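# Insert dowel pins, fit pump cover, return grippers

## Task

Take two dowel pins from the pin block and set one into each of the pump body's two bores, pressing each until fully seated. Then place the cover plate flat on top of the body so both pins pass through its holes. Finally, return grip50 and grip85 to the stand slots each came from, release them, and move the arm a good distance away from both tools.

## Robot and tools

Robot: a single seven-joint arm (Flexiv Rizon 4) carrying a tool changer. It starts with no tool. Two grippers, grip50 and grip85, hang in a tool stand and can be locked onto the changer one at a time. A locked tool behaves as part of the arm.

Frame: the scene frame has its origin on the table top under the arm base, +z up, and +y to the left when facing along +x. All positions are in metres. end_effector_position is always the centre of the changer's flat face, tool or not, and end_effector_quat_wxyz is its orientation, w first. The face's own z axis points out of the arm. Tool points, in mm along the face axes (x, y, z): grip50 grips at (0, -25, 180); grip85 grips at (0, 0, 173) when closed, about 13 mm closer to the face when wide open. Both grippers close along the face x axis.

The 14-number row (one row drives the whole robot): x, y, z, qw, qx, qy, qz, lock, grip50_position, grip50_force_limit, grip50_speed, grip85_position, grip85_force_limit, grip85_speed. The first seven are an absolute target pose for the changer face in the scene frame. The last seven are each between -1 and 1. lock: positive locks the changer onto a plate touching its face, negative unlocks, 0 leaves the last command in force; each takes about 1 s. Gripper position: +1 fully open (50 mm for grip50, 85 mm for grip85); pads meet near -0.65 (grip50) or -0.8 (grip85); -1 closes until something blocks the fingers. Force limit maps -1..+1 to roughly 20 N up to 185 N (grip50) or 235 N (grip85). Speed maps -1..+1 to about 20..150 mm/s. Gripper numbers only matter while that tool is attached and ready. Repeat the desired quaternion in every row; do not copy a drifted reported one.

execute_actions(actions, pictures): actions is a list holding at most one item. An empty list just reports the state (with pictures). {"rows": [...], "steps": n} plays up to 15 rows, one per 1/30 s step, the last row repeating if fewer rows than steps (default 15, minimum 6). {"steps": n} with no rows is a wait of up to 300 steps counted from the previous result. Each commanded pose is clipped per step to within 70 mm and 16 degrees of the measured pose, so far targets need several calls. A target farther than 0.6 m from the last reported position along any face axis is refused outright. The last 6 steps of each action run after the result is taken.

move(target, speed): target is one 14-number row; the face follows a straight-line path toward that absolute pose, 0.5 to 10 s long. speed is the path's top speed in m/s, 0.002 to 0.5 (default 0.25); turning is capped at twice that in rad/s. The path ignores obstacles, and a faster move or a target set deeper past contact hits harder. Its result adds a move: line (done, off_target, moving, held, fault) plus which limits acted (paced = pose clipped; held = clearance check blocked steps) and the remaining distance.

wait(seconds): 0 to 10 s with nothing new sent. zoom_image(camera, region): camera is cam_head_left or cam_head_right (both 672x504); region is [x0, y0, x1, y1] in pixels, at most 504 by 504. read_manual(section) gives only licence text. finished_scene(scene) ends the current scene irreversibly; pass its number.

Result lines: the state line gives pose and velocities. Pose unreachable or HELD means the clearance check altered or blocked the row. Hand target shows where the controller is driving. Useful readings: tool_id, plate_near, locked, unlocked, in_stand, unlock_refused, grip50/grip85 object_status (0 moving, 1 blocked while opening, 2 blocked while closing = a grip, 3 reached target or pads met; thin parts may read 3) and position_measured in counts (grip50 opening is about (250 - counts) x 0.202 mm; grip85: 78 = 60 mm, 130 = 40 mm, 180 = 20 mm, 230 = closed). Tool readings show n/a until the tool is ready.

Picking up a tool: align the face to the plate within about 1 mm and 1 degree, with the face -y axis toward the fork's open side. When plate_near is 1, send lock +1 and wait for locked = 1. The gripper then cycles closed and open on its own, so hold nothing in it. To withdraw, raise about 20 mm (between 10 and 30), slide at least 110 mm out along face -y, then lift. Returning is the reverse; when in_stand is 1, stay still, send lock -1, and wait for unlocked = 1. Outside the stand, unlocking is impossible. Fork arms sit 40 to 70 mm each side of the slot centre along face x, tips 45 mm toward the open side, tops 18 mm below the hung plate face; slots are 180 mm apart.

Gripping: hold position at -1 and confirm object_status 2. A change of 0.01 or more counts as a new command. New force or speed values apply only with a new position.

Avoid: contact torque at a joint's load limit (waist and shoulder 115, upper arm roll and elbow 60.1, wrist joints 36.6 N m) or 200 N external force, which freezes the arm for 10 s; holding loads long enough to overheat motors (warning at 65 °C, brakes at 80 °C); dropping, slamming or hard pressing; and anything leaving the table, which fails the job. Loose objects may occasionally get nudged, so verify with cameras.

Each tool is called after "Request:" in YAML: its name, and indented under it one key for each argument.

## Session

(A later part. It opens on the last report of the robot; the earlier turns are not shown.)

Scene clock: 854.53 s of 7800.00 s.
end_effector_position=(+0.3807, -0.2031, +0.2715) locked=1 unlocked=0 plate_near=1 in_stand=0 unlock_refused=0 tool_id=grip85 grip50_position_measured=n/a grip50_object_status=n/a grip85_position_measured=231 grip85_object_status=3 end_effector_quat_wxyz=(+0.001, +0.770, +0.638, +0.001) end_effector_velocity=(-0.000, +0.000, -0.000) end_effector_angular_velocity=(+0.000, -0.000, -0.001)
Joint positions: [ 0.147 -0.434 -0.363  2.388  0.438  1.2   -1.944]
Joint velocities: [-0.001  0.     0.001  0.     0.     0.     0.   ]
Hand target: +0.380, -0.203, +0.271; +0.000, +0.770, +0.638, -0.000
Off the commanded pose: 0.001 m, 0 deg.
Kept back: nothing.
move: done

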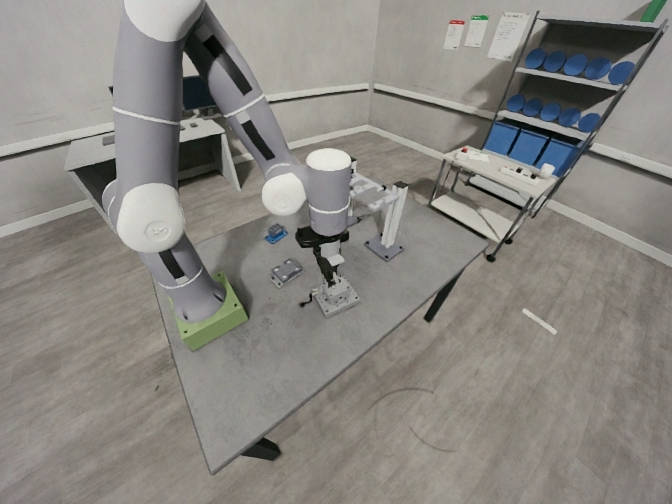

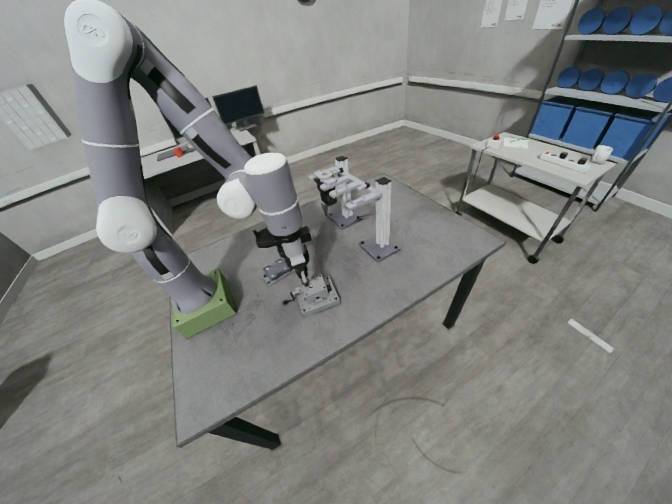

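Request:
move:
  target: [0.3803,-0.2029,0.29,0,0.770,0.638,0,0,-1,1,0,1,-1,1]
  speed: 0.03

Request:
move:
  target: [0.4128,-0.2192,0.285,0,0.770,0.638,0,0,-1,1,0,1,-1,1]
  speed: 0.05

Request:
move:
  target: [0.4128,-0.2192,0.238,0,0.770,0.638,0,0,-1,1,0,1,-1,1]
  speed: 0.02

Request:
move:
  target: [0.4128,-0.2192,0.238,0,0.770,0.638,0,0,-1,1,0,-1,-0.6,-1]

Request:
wait:
  seconds: 0.4

Request:
move:
  target: [0.4128,-0.2192,0.238,0,0.770,0.638,0,0,-1,1,0,1,-0.6,-1]

Request:
zoom_image:
  camera: "cam_head_right"
  region: [285,265,345,313]

Scene clock: 856.13 s of 7800.00 s.
end_effector_position=(+0.3804, -0.2029, +0.2900) locked=1 unlocked=0 plate_near=1 in_stand=0 unlock_refused=0 tool_id=grip85 grip50_position_measured=n/a grip50_object_status=n/a grip85_position_measured=3 grip85_object_status=0 end_effector_quat_wxyz=(+0.000, +0.770, +0.638, +0.000) end_effector_velocity=(-0.000, -0.000, +0.000) end_effector_angular_velocity=(-0.000, -0.000, -0.001)
Joint positions: [ 0.182 -0.368 -0.411  2.412  0.379  1.159 -1.903]
Joint velocities: [-0.     0.    -0.     0.    -0.     0.     0.001]
Hand target: +0.380, -0.203, +0.290; -0.000, +0.770, +0.638, +0.000
Off the commanded pose: 0.000 m, 0 deg.
Kept back: nothing.
move: done

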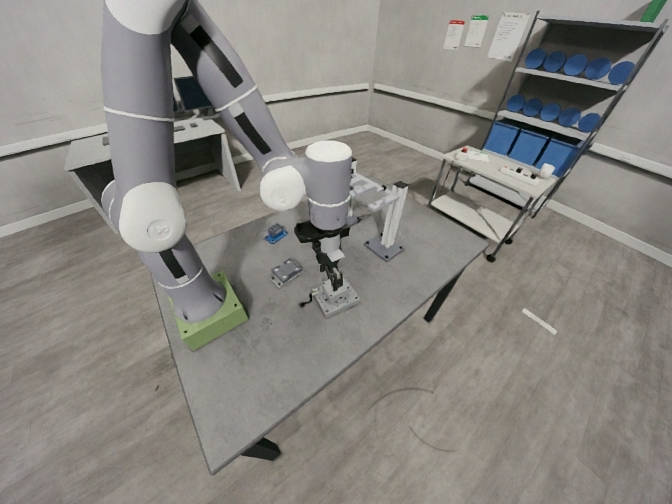

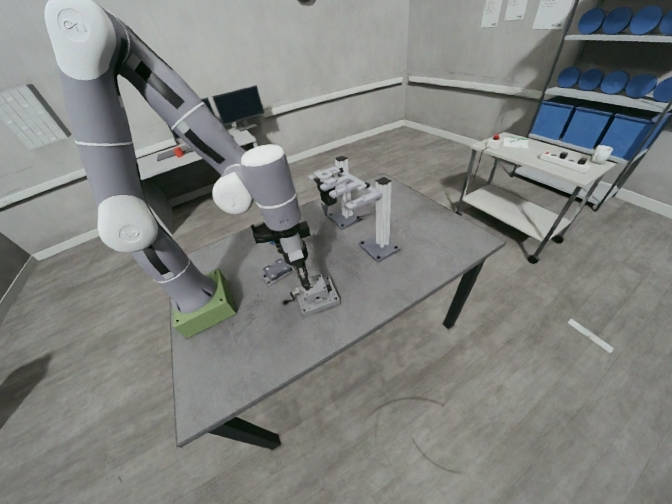

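Scene clock: 857.13 s of 7800.00 s.
end_effector_position=(+0.4130, -0.2192, +0.2852) locked=1 unlocked=0 plate_near=1 in_stand=0 unlock_refused=0 tool_id=grip85 grip50_position_measured=n/a grip50_object_status=n/a grip85_position_measured=3 grip85_object_status=3 end_effector_quat_wxyz=(+0.000, +0.770, +0.638, +0.000) end_effector_velocity=(-0.000, +0.000, +0.000) end_effector_angular_velocity=(+0.001, -0.000, +0.000)
Joint positions: [ 0.136 -0.438 -0.396  2.3    0.389  1.112 -1.926]
Joint velocities: [-0.001  0.     0.001  0.     0.     0.    -0.   ]
Hand target: +0.413, -0.219, +0.285; -0.000, +0.770, +0.638, +0.000
Off the commanded pose: 0.000 m, 0 deg.
Kept back: nothing.
move: done

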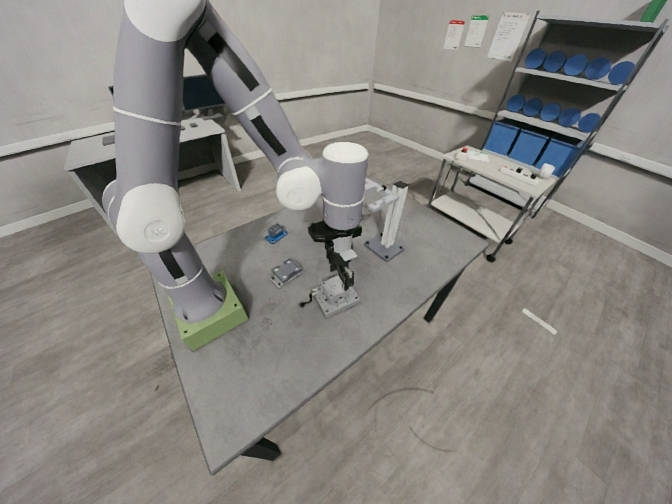

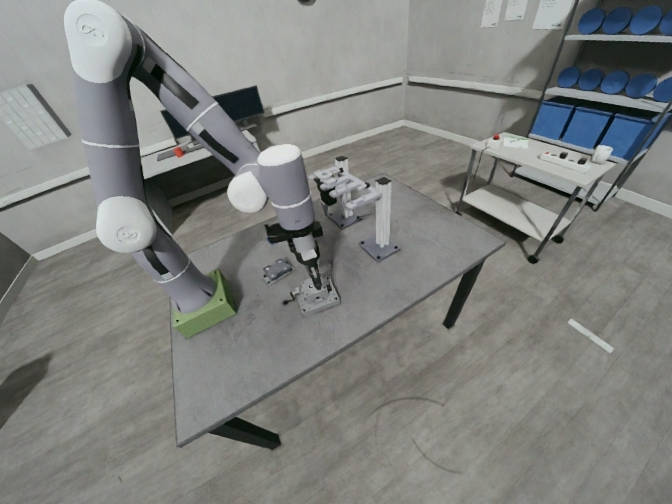

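Scene clock: 859.73 s of 7800.00 s.
end_effector_position=(+0.4128, -0.2191, +0.2380) locked=1 unlocked=0 plate_near=1 in_stand=0 unlock_refused=0 tool_id=grip85 grip50_position_measured=n/a grip50_object_status=n/a grip85_position_measured=3 grip85_object_status=3 end_effector_quat_wxyz=(-0.000, +0.770, +0.638, -0.000) end_effector_velocity=(-0.000, +0.000, -0.000) end_effector_angular_velocity=(+0.000, +0.000, -0.000)
Joint positions: [ 0.066 -0.583 -0.301  2.25   0.488  1.205 -1.996]
Joint velocities: [-0.    -0.     0.001  0.     0.    -0.     0.   ]
Hand target: +0.413, -0.219, +0.238; +0.000, +0.770, +0.638, -0.000
Off the commanded pose: 0.000 m, 0 deg.
Kept back: nothing.
move: done

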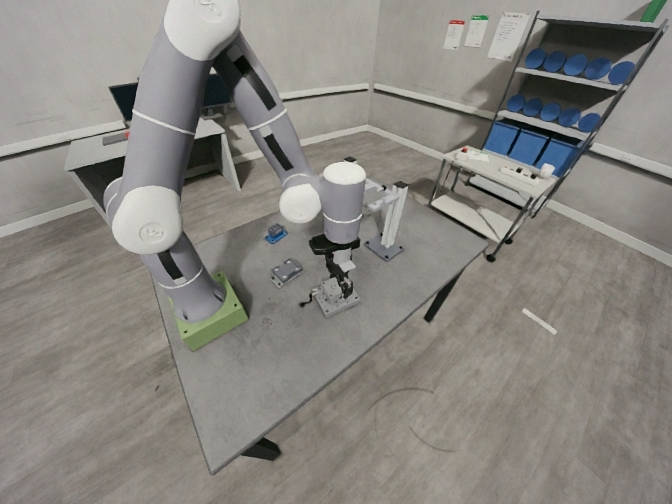

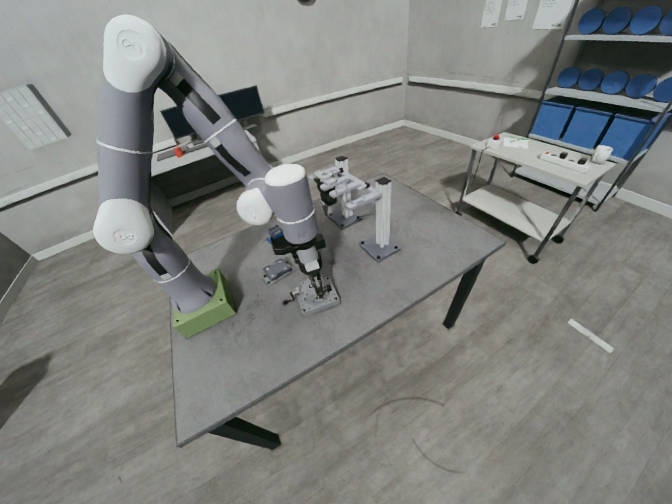

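Scene clock: 861.00 s of 7800.00 s.
end_effector_position=(+0.4129, -0.2193, +0.2382) locked=1 unlocked=0 plate_near=1 in_stand=0 unlock_refused=0 tool_id=grip85 grip50_position_measured=n/a grip50_object_status=n/a grip85_position_measured=52 grip85_object_status=2 end_effector_quat_wxyz=(+0.000, +0.770, +0.638, +0.000) end_effector_velocity=(+0.000, -0.000, +0.000) end_effector_angular_velocity=(-0.000, -0.001, -0.000)
Joint positions: [ 0.066 -0.583 -0.301  2.25   0.488  1.205 -1.996]
Joint velocities: [-0.     0.     0.    -0.    -0.     0.     0.001]
Hand target: +0.413, -0.219, +0.238; +0.000, +0.770, +0.638, -0.000
Off the commanded pose: 0.000 m, 0 deg.
Kept back: nothing.
move: done

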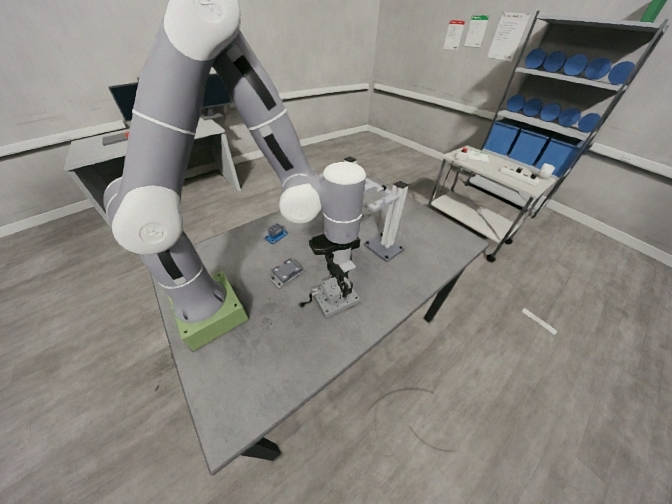

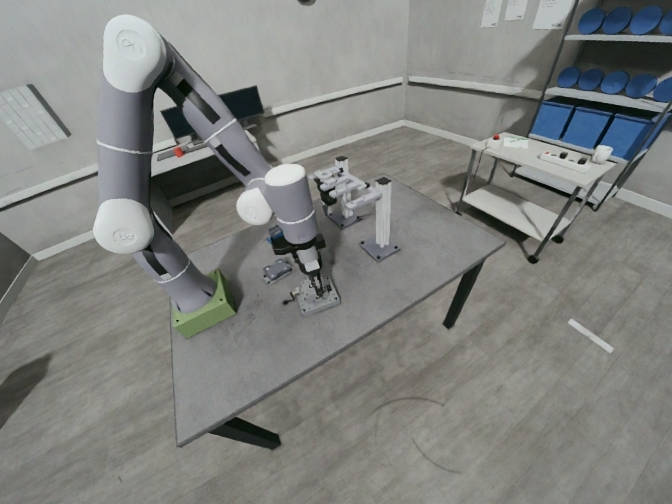

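Scene clock: 861.40 s of 7800.00 s.
end_effector_position=(+0.4129, -0.2193, +0.2382) locked=1 unlocked=0 plate_near=1 in_stand=0 unlock_refused=0 tool_id=grip85 grip50_position_measured=n/a grip50_object_status=n/a grip85_position_measured=52 grip85_object_status=2 end_effector_quat_wxyz=(+0.000, +0.770, +0.638, +0.000) end_effector_velocity=(-0.000, -0.000, -0.000) end_effector_angular_velocity=(+0.000, +0.000, -0.000)
Joint positions: [ 0.066 -0.583 -0.301  2.25   0.488  1.205 -1.996]
Joint velocities: [-0.  0. -0.  0.  0. -0. -0.]
Hand target: +0.413, -0.219, +0.238; +0.000, +0.770, +0.638, -0.000
Off the commanded pose: 0.000 m, 0 deg.
Kept back: nothing.
Steps of this call (steps 1 to 12: nothing new was sent). Readings (end_effector_position | what the end effector reports):
1: (+0.4129, -0.2193, +0.2382) | locked=1 unlocked=0 plate_near=1 in_stand=0 unlock_refused=0 tool_id=grip85 grip50_position_measured=n/a grip50_object_status=n/a grip85_position_measured=52 grip85_object_status=2
2: (+0.4129, -0.2193, +0.2382) | locked=1 unlocked=0 plate_near=1 in_stand=0 unlock_refused=0 tool_id=grip85 grip50_position_measured=n/a grip50_object_status=n/a grip85_position_measured=52 grip85_object_status=2
4: (+0.4129, -0.2193, +0.2382) | locked=1 unlocked=0 plate_near=1 in_stand=0 unlock_refused=0 tool_id=grip85 grip50_position_measured=n/a grip50_object_status=n/a grip85_position_measured=52 grip85_object_status=2
8: (+0.4129, -0.2193, +0.2382) | locked=1 unlocked=0 plate_near=1 in_stand=0 unlock_refused=0 tool_id=grip85 grip50_position_measured=n/a grip50_object_status=n/a grip85_position_measured=52 grip85_object_status=2
12: the state above

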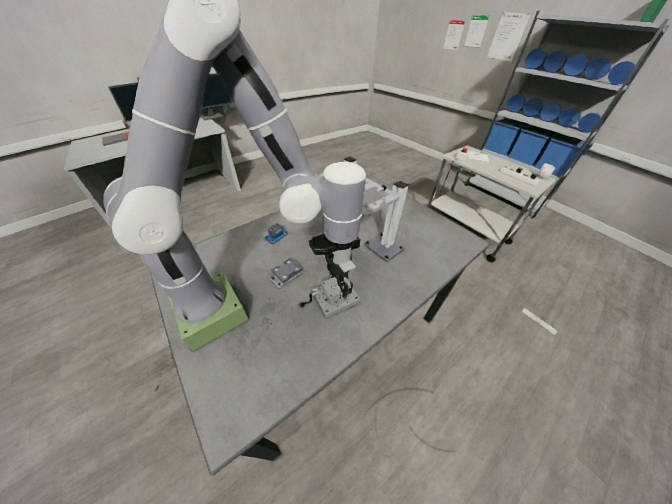

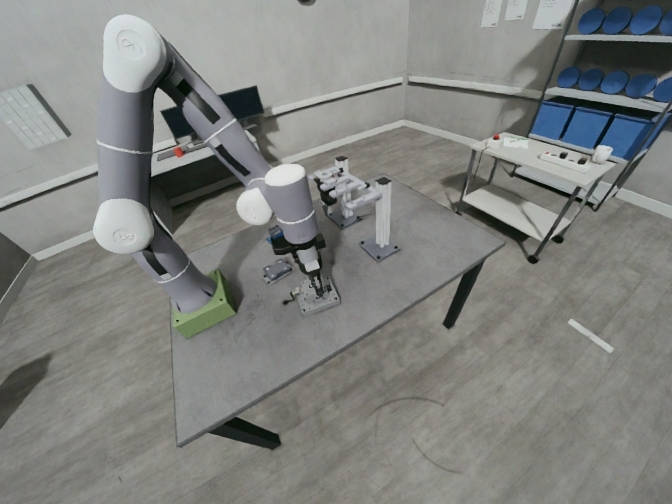

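Scene clock: 862.67 s of 7800.00 s.
end_effector_position=(+0.4129, -0.2192, +0.2381) locked=1 unlocked=0 plate_near=1 in_stand=0 unlock_refused=0 tool_id=grip85 grip50_position_measured=n/a grip50_object_status=n/a grip85_position_measured=3 grip85_object_status=3 end_effector_quat_wxyz=(+0.000, +0.770, +0.638, +0.000) end_effector_velocity=(+0.000, -0.000, +0.000) end_effector_angular_velocity=(-0.000, -0.001, +0.001)
Joint positions: [ 0.066 -0.583 -0.301  2.25   0.488  1.205 -1.996]
Joint velocities: [ 0.     0.    -0.    -0.     0.     0.    -0.001]
Hand target: +0.413, -0.219, +0.238; +0.000, +0.770, +0.638, -0.000
Off the commanded pose: 0.000 m, 0 deg.
Kept back: nothing.
move: done

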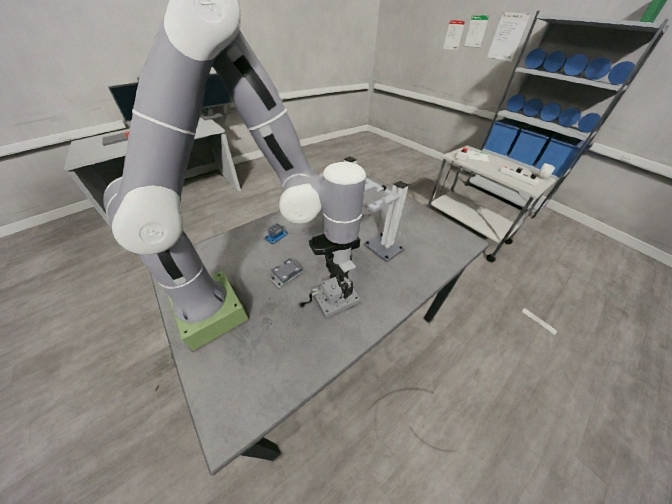

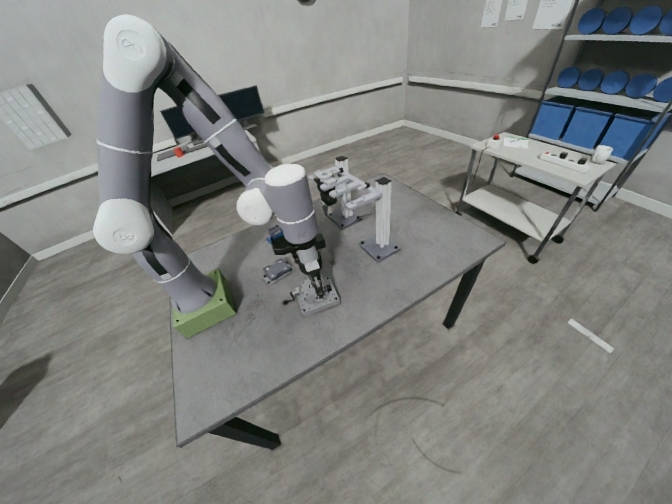

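Region (285, 265, 345, 313) of cam_head_right's 672x504 image, scaled by 8.400, with more detail than that image has; it fills the top 403 rows of this view, and the rest is white.

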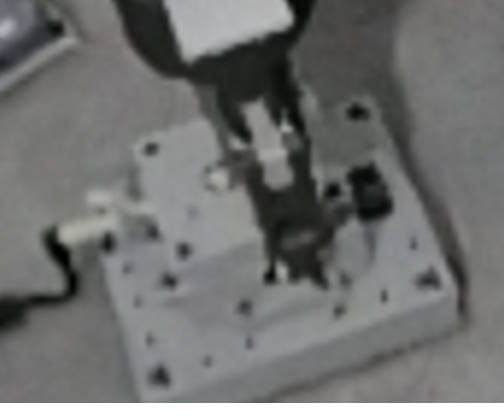

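Request:
move:
  target: [0.3927,-0.2154,0.245,0.0235,0.7696,0.6377,0.0195,0,-1,1,0,1,0,-1]
  speed: 0.02

Request:
move:
  target: [0.3927,-0.2154,0.245,0.0235,0.7696,0.6377,0.0195,0,-1,1,0,-1,0,-1]

Request:
move:
  target: [0.403,-0.2173,0.249,0,0.770,0.638,0,0,-1,1,0,-1,0,-1]
  speed: 0.004

Request:
move:
  target: [0.403,-0.2173,0.2465,0,0.770,0.638,0,0,-1,1,0,-1,0,-1]
  speed: 0.002

Request:
move:
  target: [0.403,-0.2173,0.245,0,0.770,0.638,0,0,-1,1,0,-1,0,-1]
  speed: 0.002

Scene clock: 865.17 s of 7800.00 s.
end_effector_position=(+0.3926, -0.2154, +0.2449) locked=1 unlocked=0 plate_near=1 in_stand=0 unlock_refused=0 tool_id=grip85 grip50_position_measured=n/a grip50_object_status=n/a grip85_position_measured=3 grip85_object_status=3 end_effector_quat_wxyz=(+0.023, +0.770, +0.638, +0.019) end_effector_velocity=(-0.000, -0.000, -0.000) end_effector_angular_velocity=(+0.000, +0.000, -0.001)
Joint positions: [ 0.045 -0.548 -0.263  2.313  0.542  1.302 -2.047]
Joint velocities: [-0.    -0.     0.    -0.     0.     0.     0.001]
Hand target: +0.393, -0.215, +0.245; +0.024, +0.770, +0.638, +0.020
Off the commanded pose: 0.000 m, 0 deg.
Kept back: nothing.
move: done

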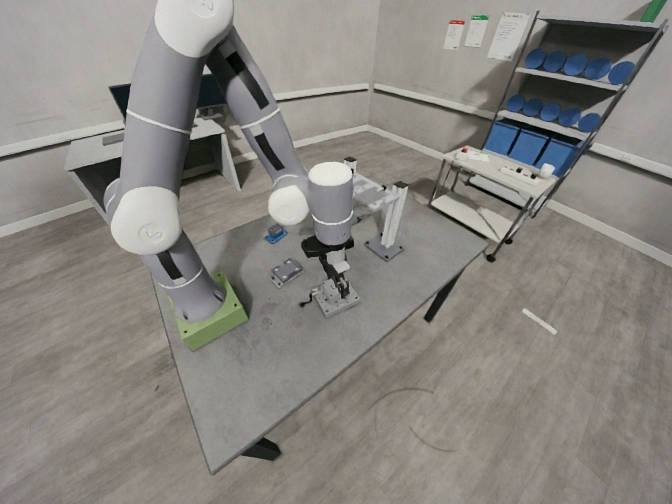

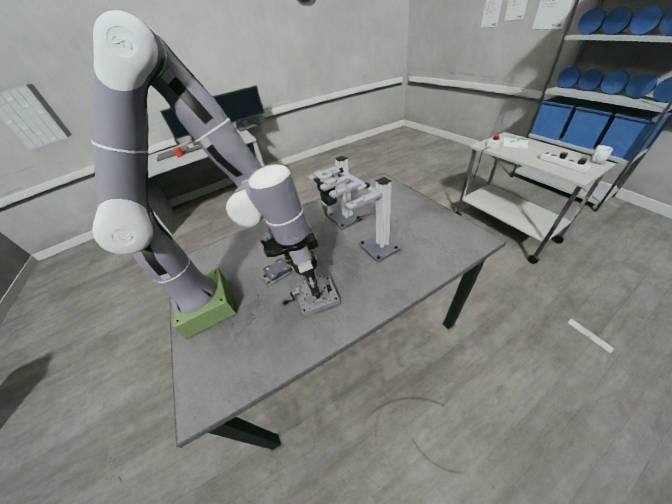

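Scene clock: 866.53 s of 7800.00 s.
end_effector_position=(+0.3925, -0.2156, +0.2452) locked=1 unlocked=0 plate_near=1 in_stand=0 unlock_refused=0 tool_id=grip85 grip50_position_measured=n/a grip50_object_status=n/a grip85_position_measured=54 grip85_object_status=2 end_effector_quat_wxyz=(+0.024, +0.770, +0.638, +0.020) end_effector_velocity=(+0.000, +0.000, -0.000) end_effector_angular_velocity=(+0.000, +0.000, +0.000)
Joint positions: [ 0.045 -0.547 -0.263  2.313  0.542  1.302 -2.047]
Joint velocities: [ 0. -0.  0. -0. -0. -0.  0.]
Hand target: +0.393, -0.215, +0.245; +0.024, +0.770, +0.638, +0.020
Off the commanded pose: 0.000 m, 0 deg.
Kept back: nothing.
move: done

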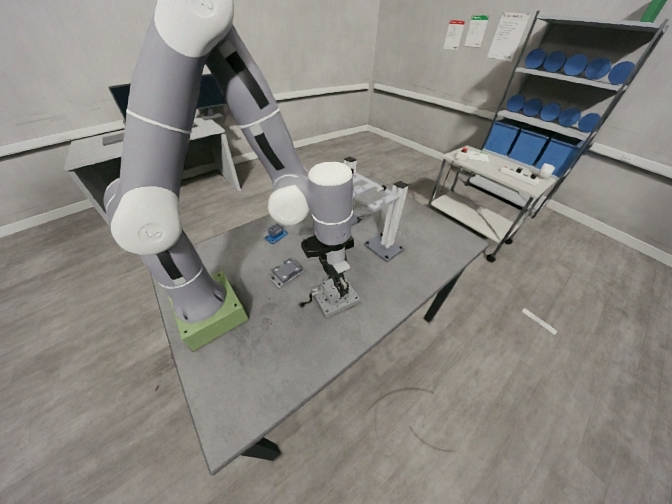

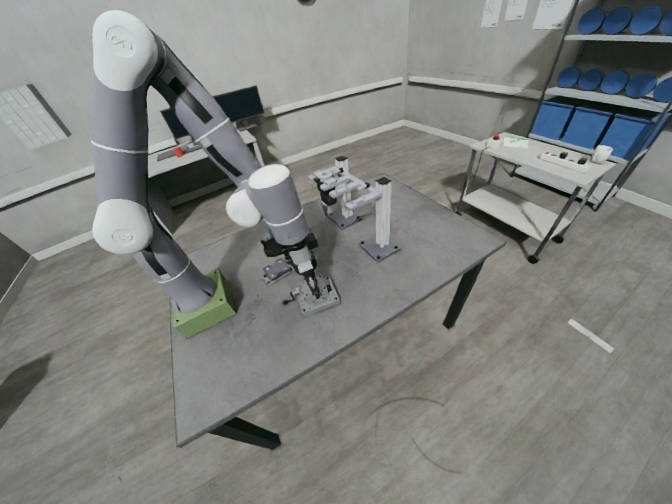

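Scene clock: 874.43 s of 7800.00 s.
end_effector_position=(+0.4029, -0.2174, +0.2489) locked=1 unlocked=0 plate_near=1 in_stand=0 unlock_refused=0 tool_id=grip85 grip50_position_measured=n/a grip50_object_status=n/a grip85_position_measured=54 grip85_object_status=2 end_effector_quat_wxyz=(+0.000, +0.770, +0.638, -0.000) end_effector_velocity=(+0.000, +0.000, +0.000) end_effector_angular_velocity=(-0.000, +0.000, +0.002)
Joint positions: [ 0.09  -0.541 -0.327  2.287  0.483  1.198 -1.995]
Joint velocities: [ 0.    -0.    -0.    -0.    -0.     0.    -0.001]
Hand target: +0.403, -0.217, +0.249; -0.000, +0.770, +0.638, -0.000
Off the commanded pose: 0.000 m, 0 deg.
Kept back: nothing.
move: done

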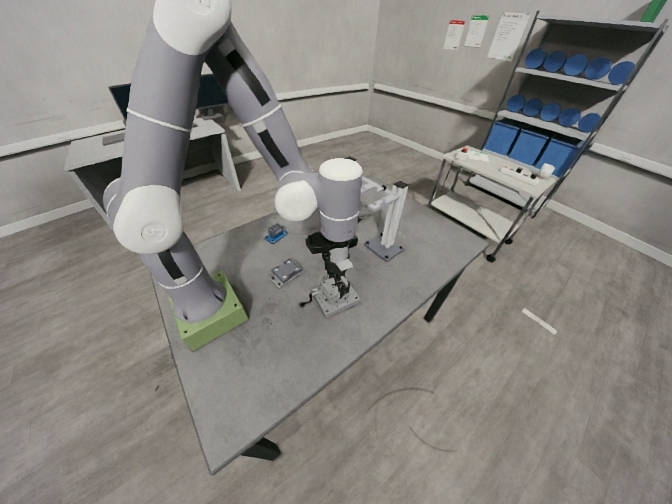

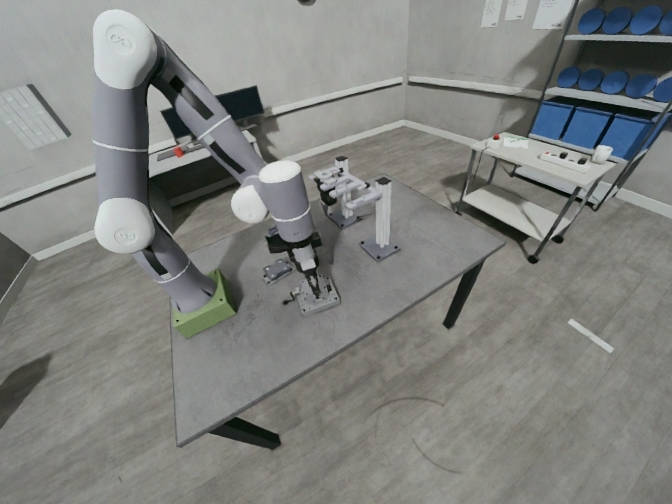

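Scene clock: 875.83 s of 7800.00 s.
end_effector_position=(+0.4030, -0.2175, +0.2467) locked=1 unlocked=0 plate_near=1 in_stand=0 unlock_refused=0 tool_id=grip85 grip50_position_measured=n/a grip50_object_status=n/a grip85_position_measured=54 grip85_object_status=2 end_effector_quat_wxyz=(+0.000, +0.770, +0.638, -0.000) end_effector_velocity=(+0.000, -0.000, +0.000) end_effector_angular_velocity=(-0.000, -0.001, +0.001)
Joint positions: [ 0.084 -0.548 -0.32   2.284  0.485  1.203 -1.997]
Joint velocities: [-0.     0.     0.     0.    -0.     0.    -0.001]
Hand target: +0.403, -0.217, +0.247; +0.000, +0.770, +0.638, -0.000
Off the commanded pose: 0.000 m, 0 deg.
Kept back: nothing.
move: done

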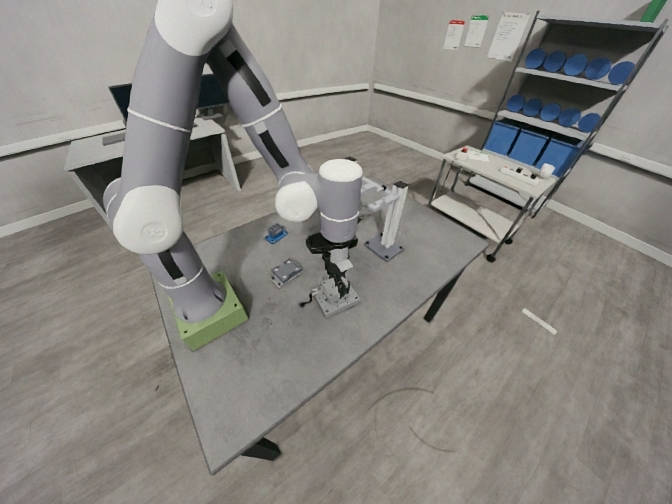

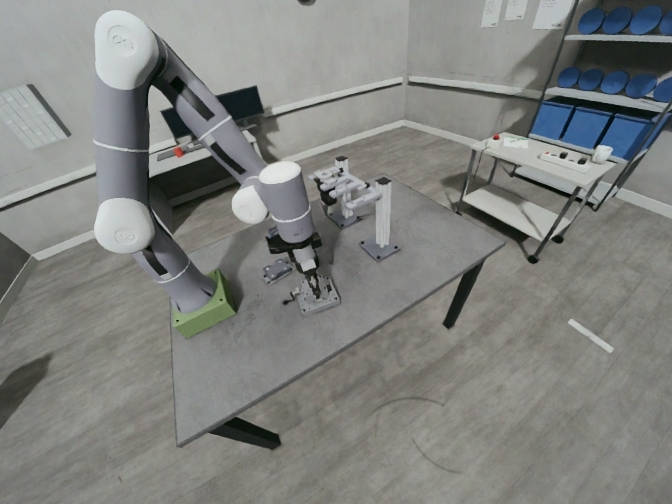

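Scene clock: 876.90 s of 7800.00 s.
end_effector_position=(+0.4029, -0.2175, +0.2455) locked=1 unlocked=0 plate_near=1 in_stand=0 unlock_refused=0 tool_id=grip85 grip50_position_measured=n/a grip50_object_status=n/a grip85_position_measured=54 grip85_object_status=2 end_effector_quat_wxyz=(+0.000, +0.770, +0.638, +0.000) end_effector_velocity=(-0.000, -0.000, -0.000) end_effector_angular_velocity=(+0.000, -0.000, -0.000)
Joint positions: [ 0.08  -0.551 -0.316  2.283  0.487  1.206 -1.998]
Joint velocities: [-0.  0.  0.  0.  0.  0. -0.]
Hand target: +0.403, -0.217, +0.245; +0.000, +0.770, +0.638, -0.000
Off the commanded pose: 0.001 m, 0 deg.
Kept back: nothing.
move: done

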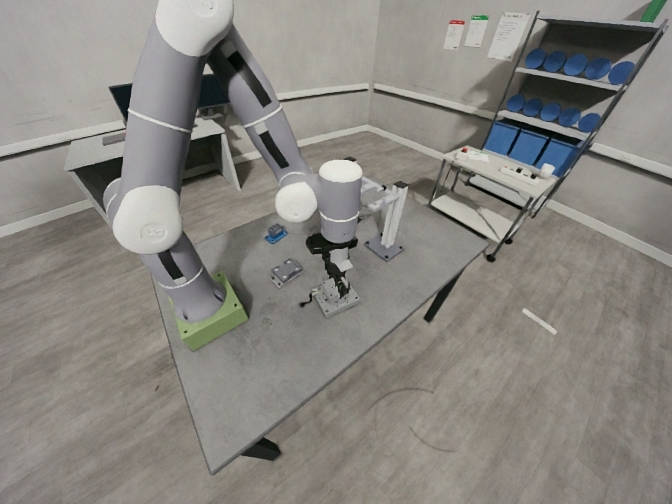

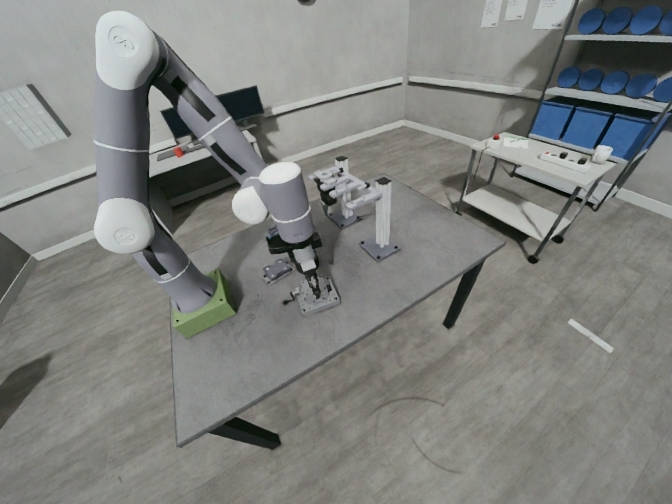

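Request:
move:
  target: [0.403,-0.2175,0.2435,0,0.770,0.638,0,0,-1,1,0,-1,0,-1]
  speed: 0.002

Request:
move:
  target: [0.403,-0.2175,0.242,0,0.770,0.638,0,0,-1,1,0,-1,0,-1]
  speed: 0.002

Request:
zoom_image:
  camera: "cam_head_right"
  region: [285,265,345,313]

Scene clock: 878.33 s of 7800.00 s.
end_effector_position=(+0.4029, -0.2176, +0.2445) locked=1 unlocked=0 plate_near=1 in_stand=0 unlock_refused=0 tool_id=grip85 grip50_position_measured=n/a grip50_object_status=n/a grip85_position_measured=54 grip85_object_status=2 end_effector_quat_wxyz=(+0.000, +0.770, +0.638, +0.001) end_effector_velocity=(-0.000, -0.000, -0.000) end_effector_angular_velocity=(-0.000, +0.000, -0.000)
Joint positions: [ 0.077 -0.554 -0.312  2.282  0.489  1.208 -2.   ]
Joint velocities: [-0. -0.  0. -0. -0.  0.  0.]
Hand target: +0.403, -0.217, +0.244; -0.000, +0.770, +0.638, -0.000
Off the commanded pose: 0.001 m, 0 deg.
Kept back: nothing.
move: done

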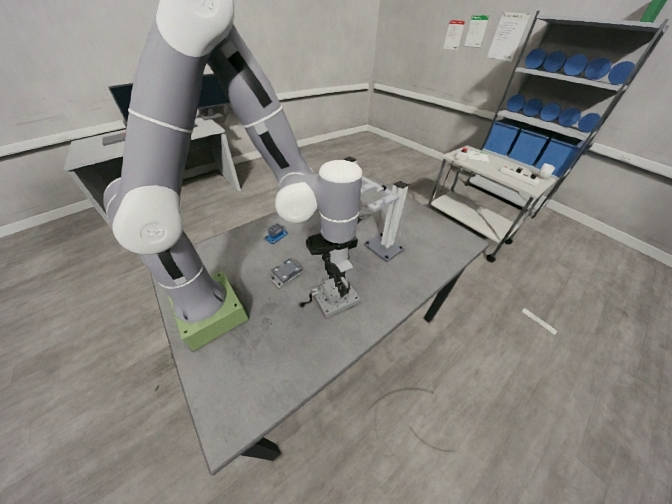

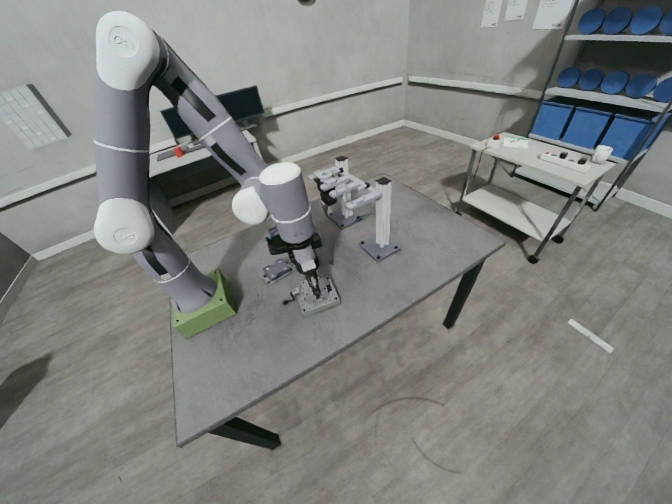

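Scene clock: 879.80 s of 7800.00 s.
end_effector_position=(+0.4028, -0.2176, +0.2436) locked=1 unlocked=0 plate_near=1 in_stand=0 unlock_refused=0 tool_id=grip85 grip50_position_measured=n/a grip50_object_status=n/a grip85_position_measured=54 grip85_object_status=2 end_effector_quat_wxyz=(+0.000, +0.770, +0.638, +0.001) end_effector_velocity=(+0.000, -0.000, +0.000) end_effector_angular_velocity=(+0.000, -0.000, -0.001)
Joint positions: [ 0.074 -0.556 -0.309  2.281  0.491  1.211 -2.002]
Joint velocities: [-0.     0.    -0.    -0.    -0.    -0.     0.001]
Hand target: +0.403, -0.217, +0.242; -0.000, +0.770, +0.638, -0.000
Off the commanded pose: 0.002 m, 0 deg.
Kept back: nothing.
move: done

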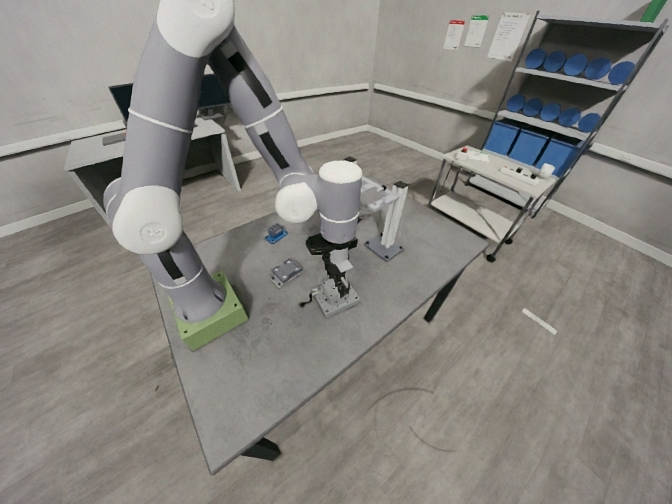

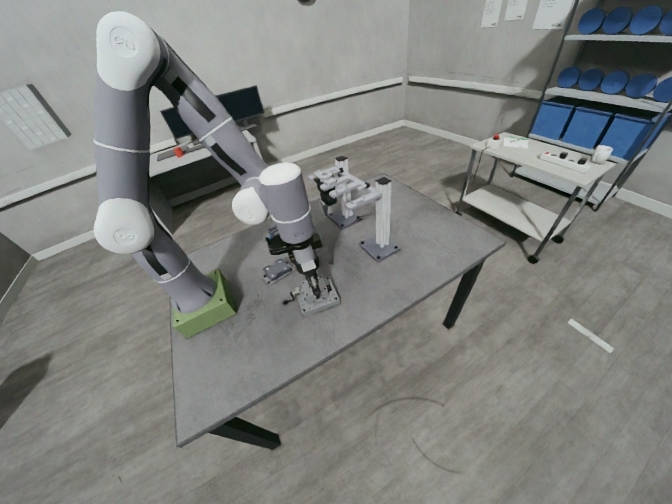

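Region (285, 265, 345, 313) of cam_head_right's 672x504 image, scaled by 8.400, with more detail than that image has; it fills the top 403 rows of this view, and the rest is white.

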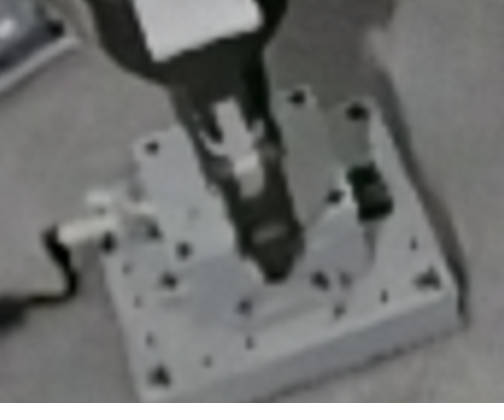

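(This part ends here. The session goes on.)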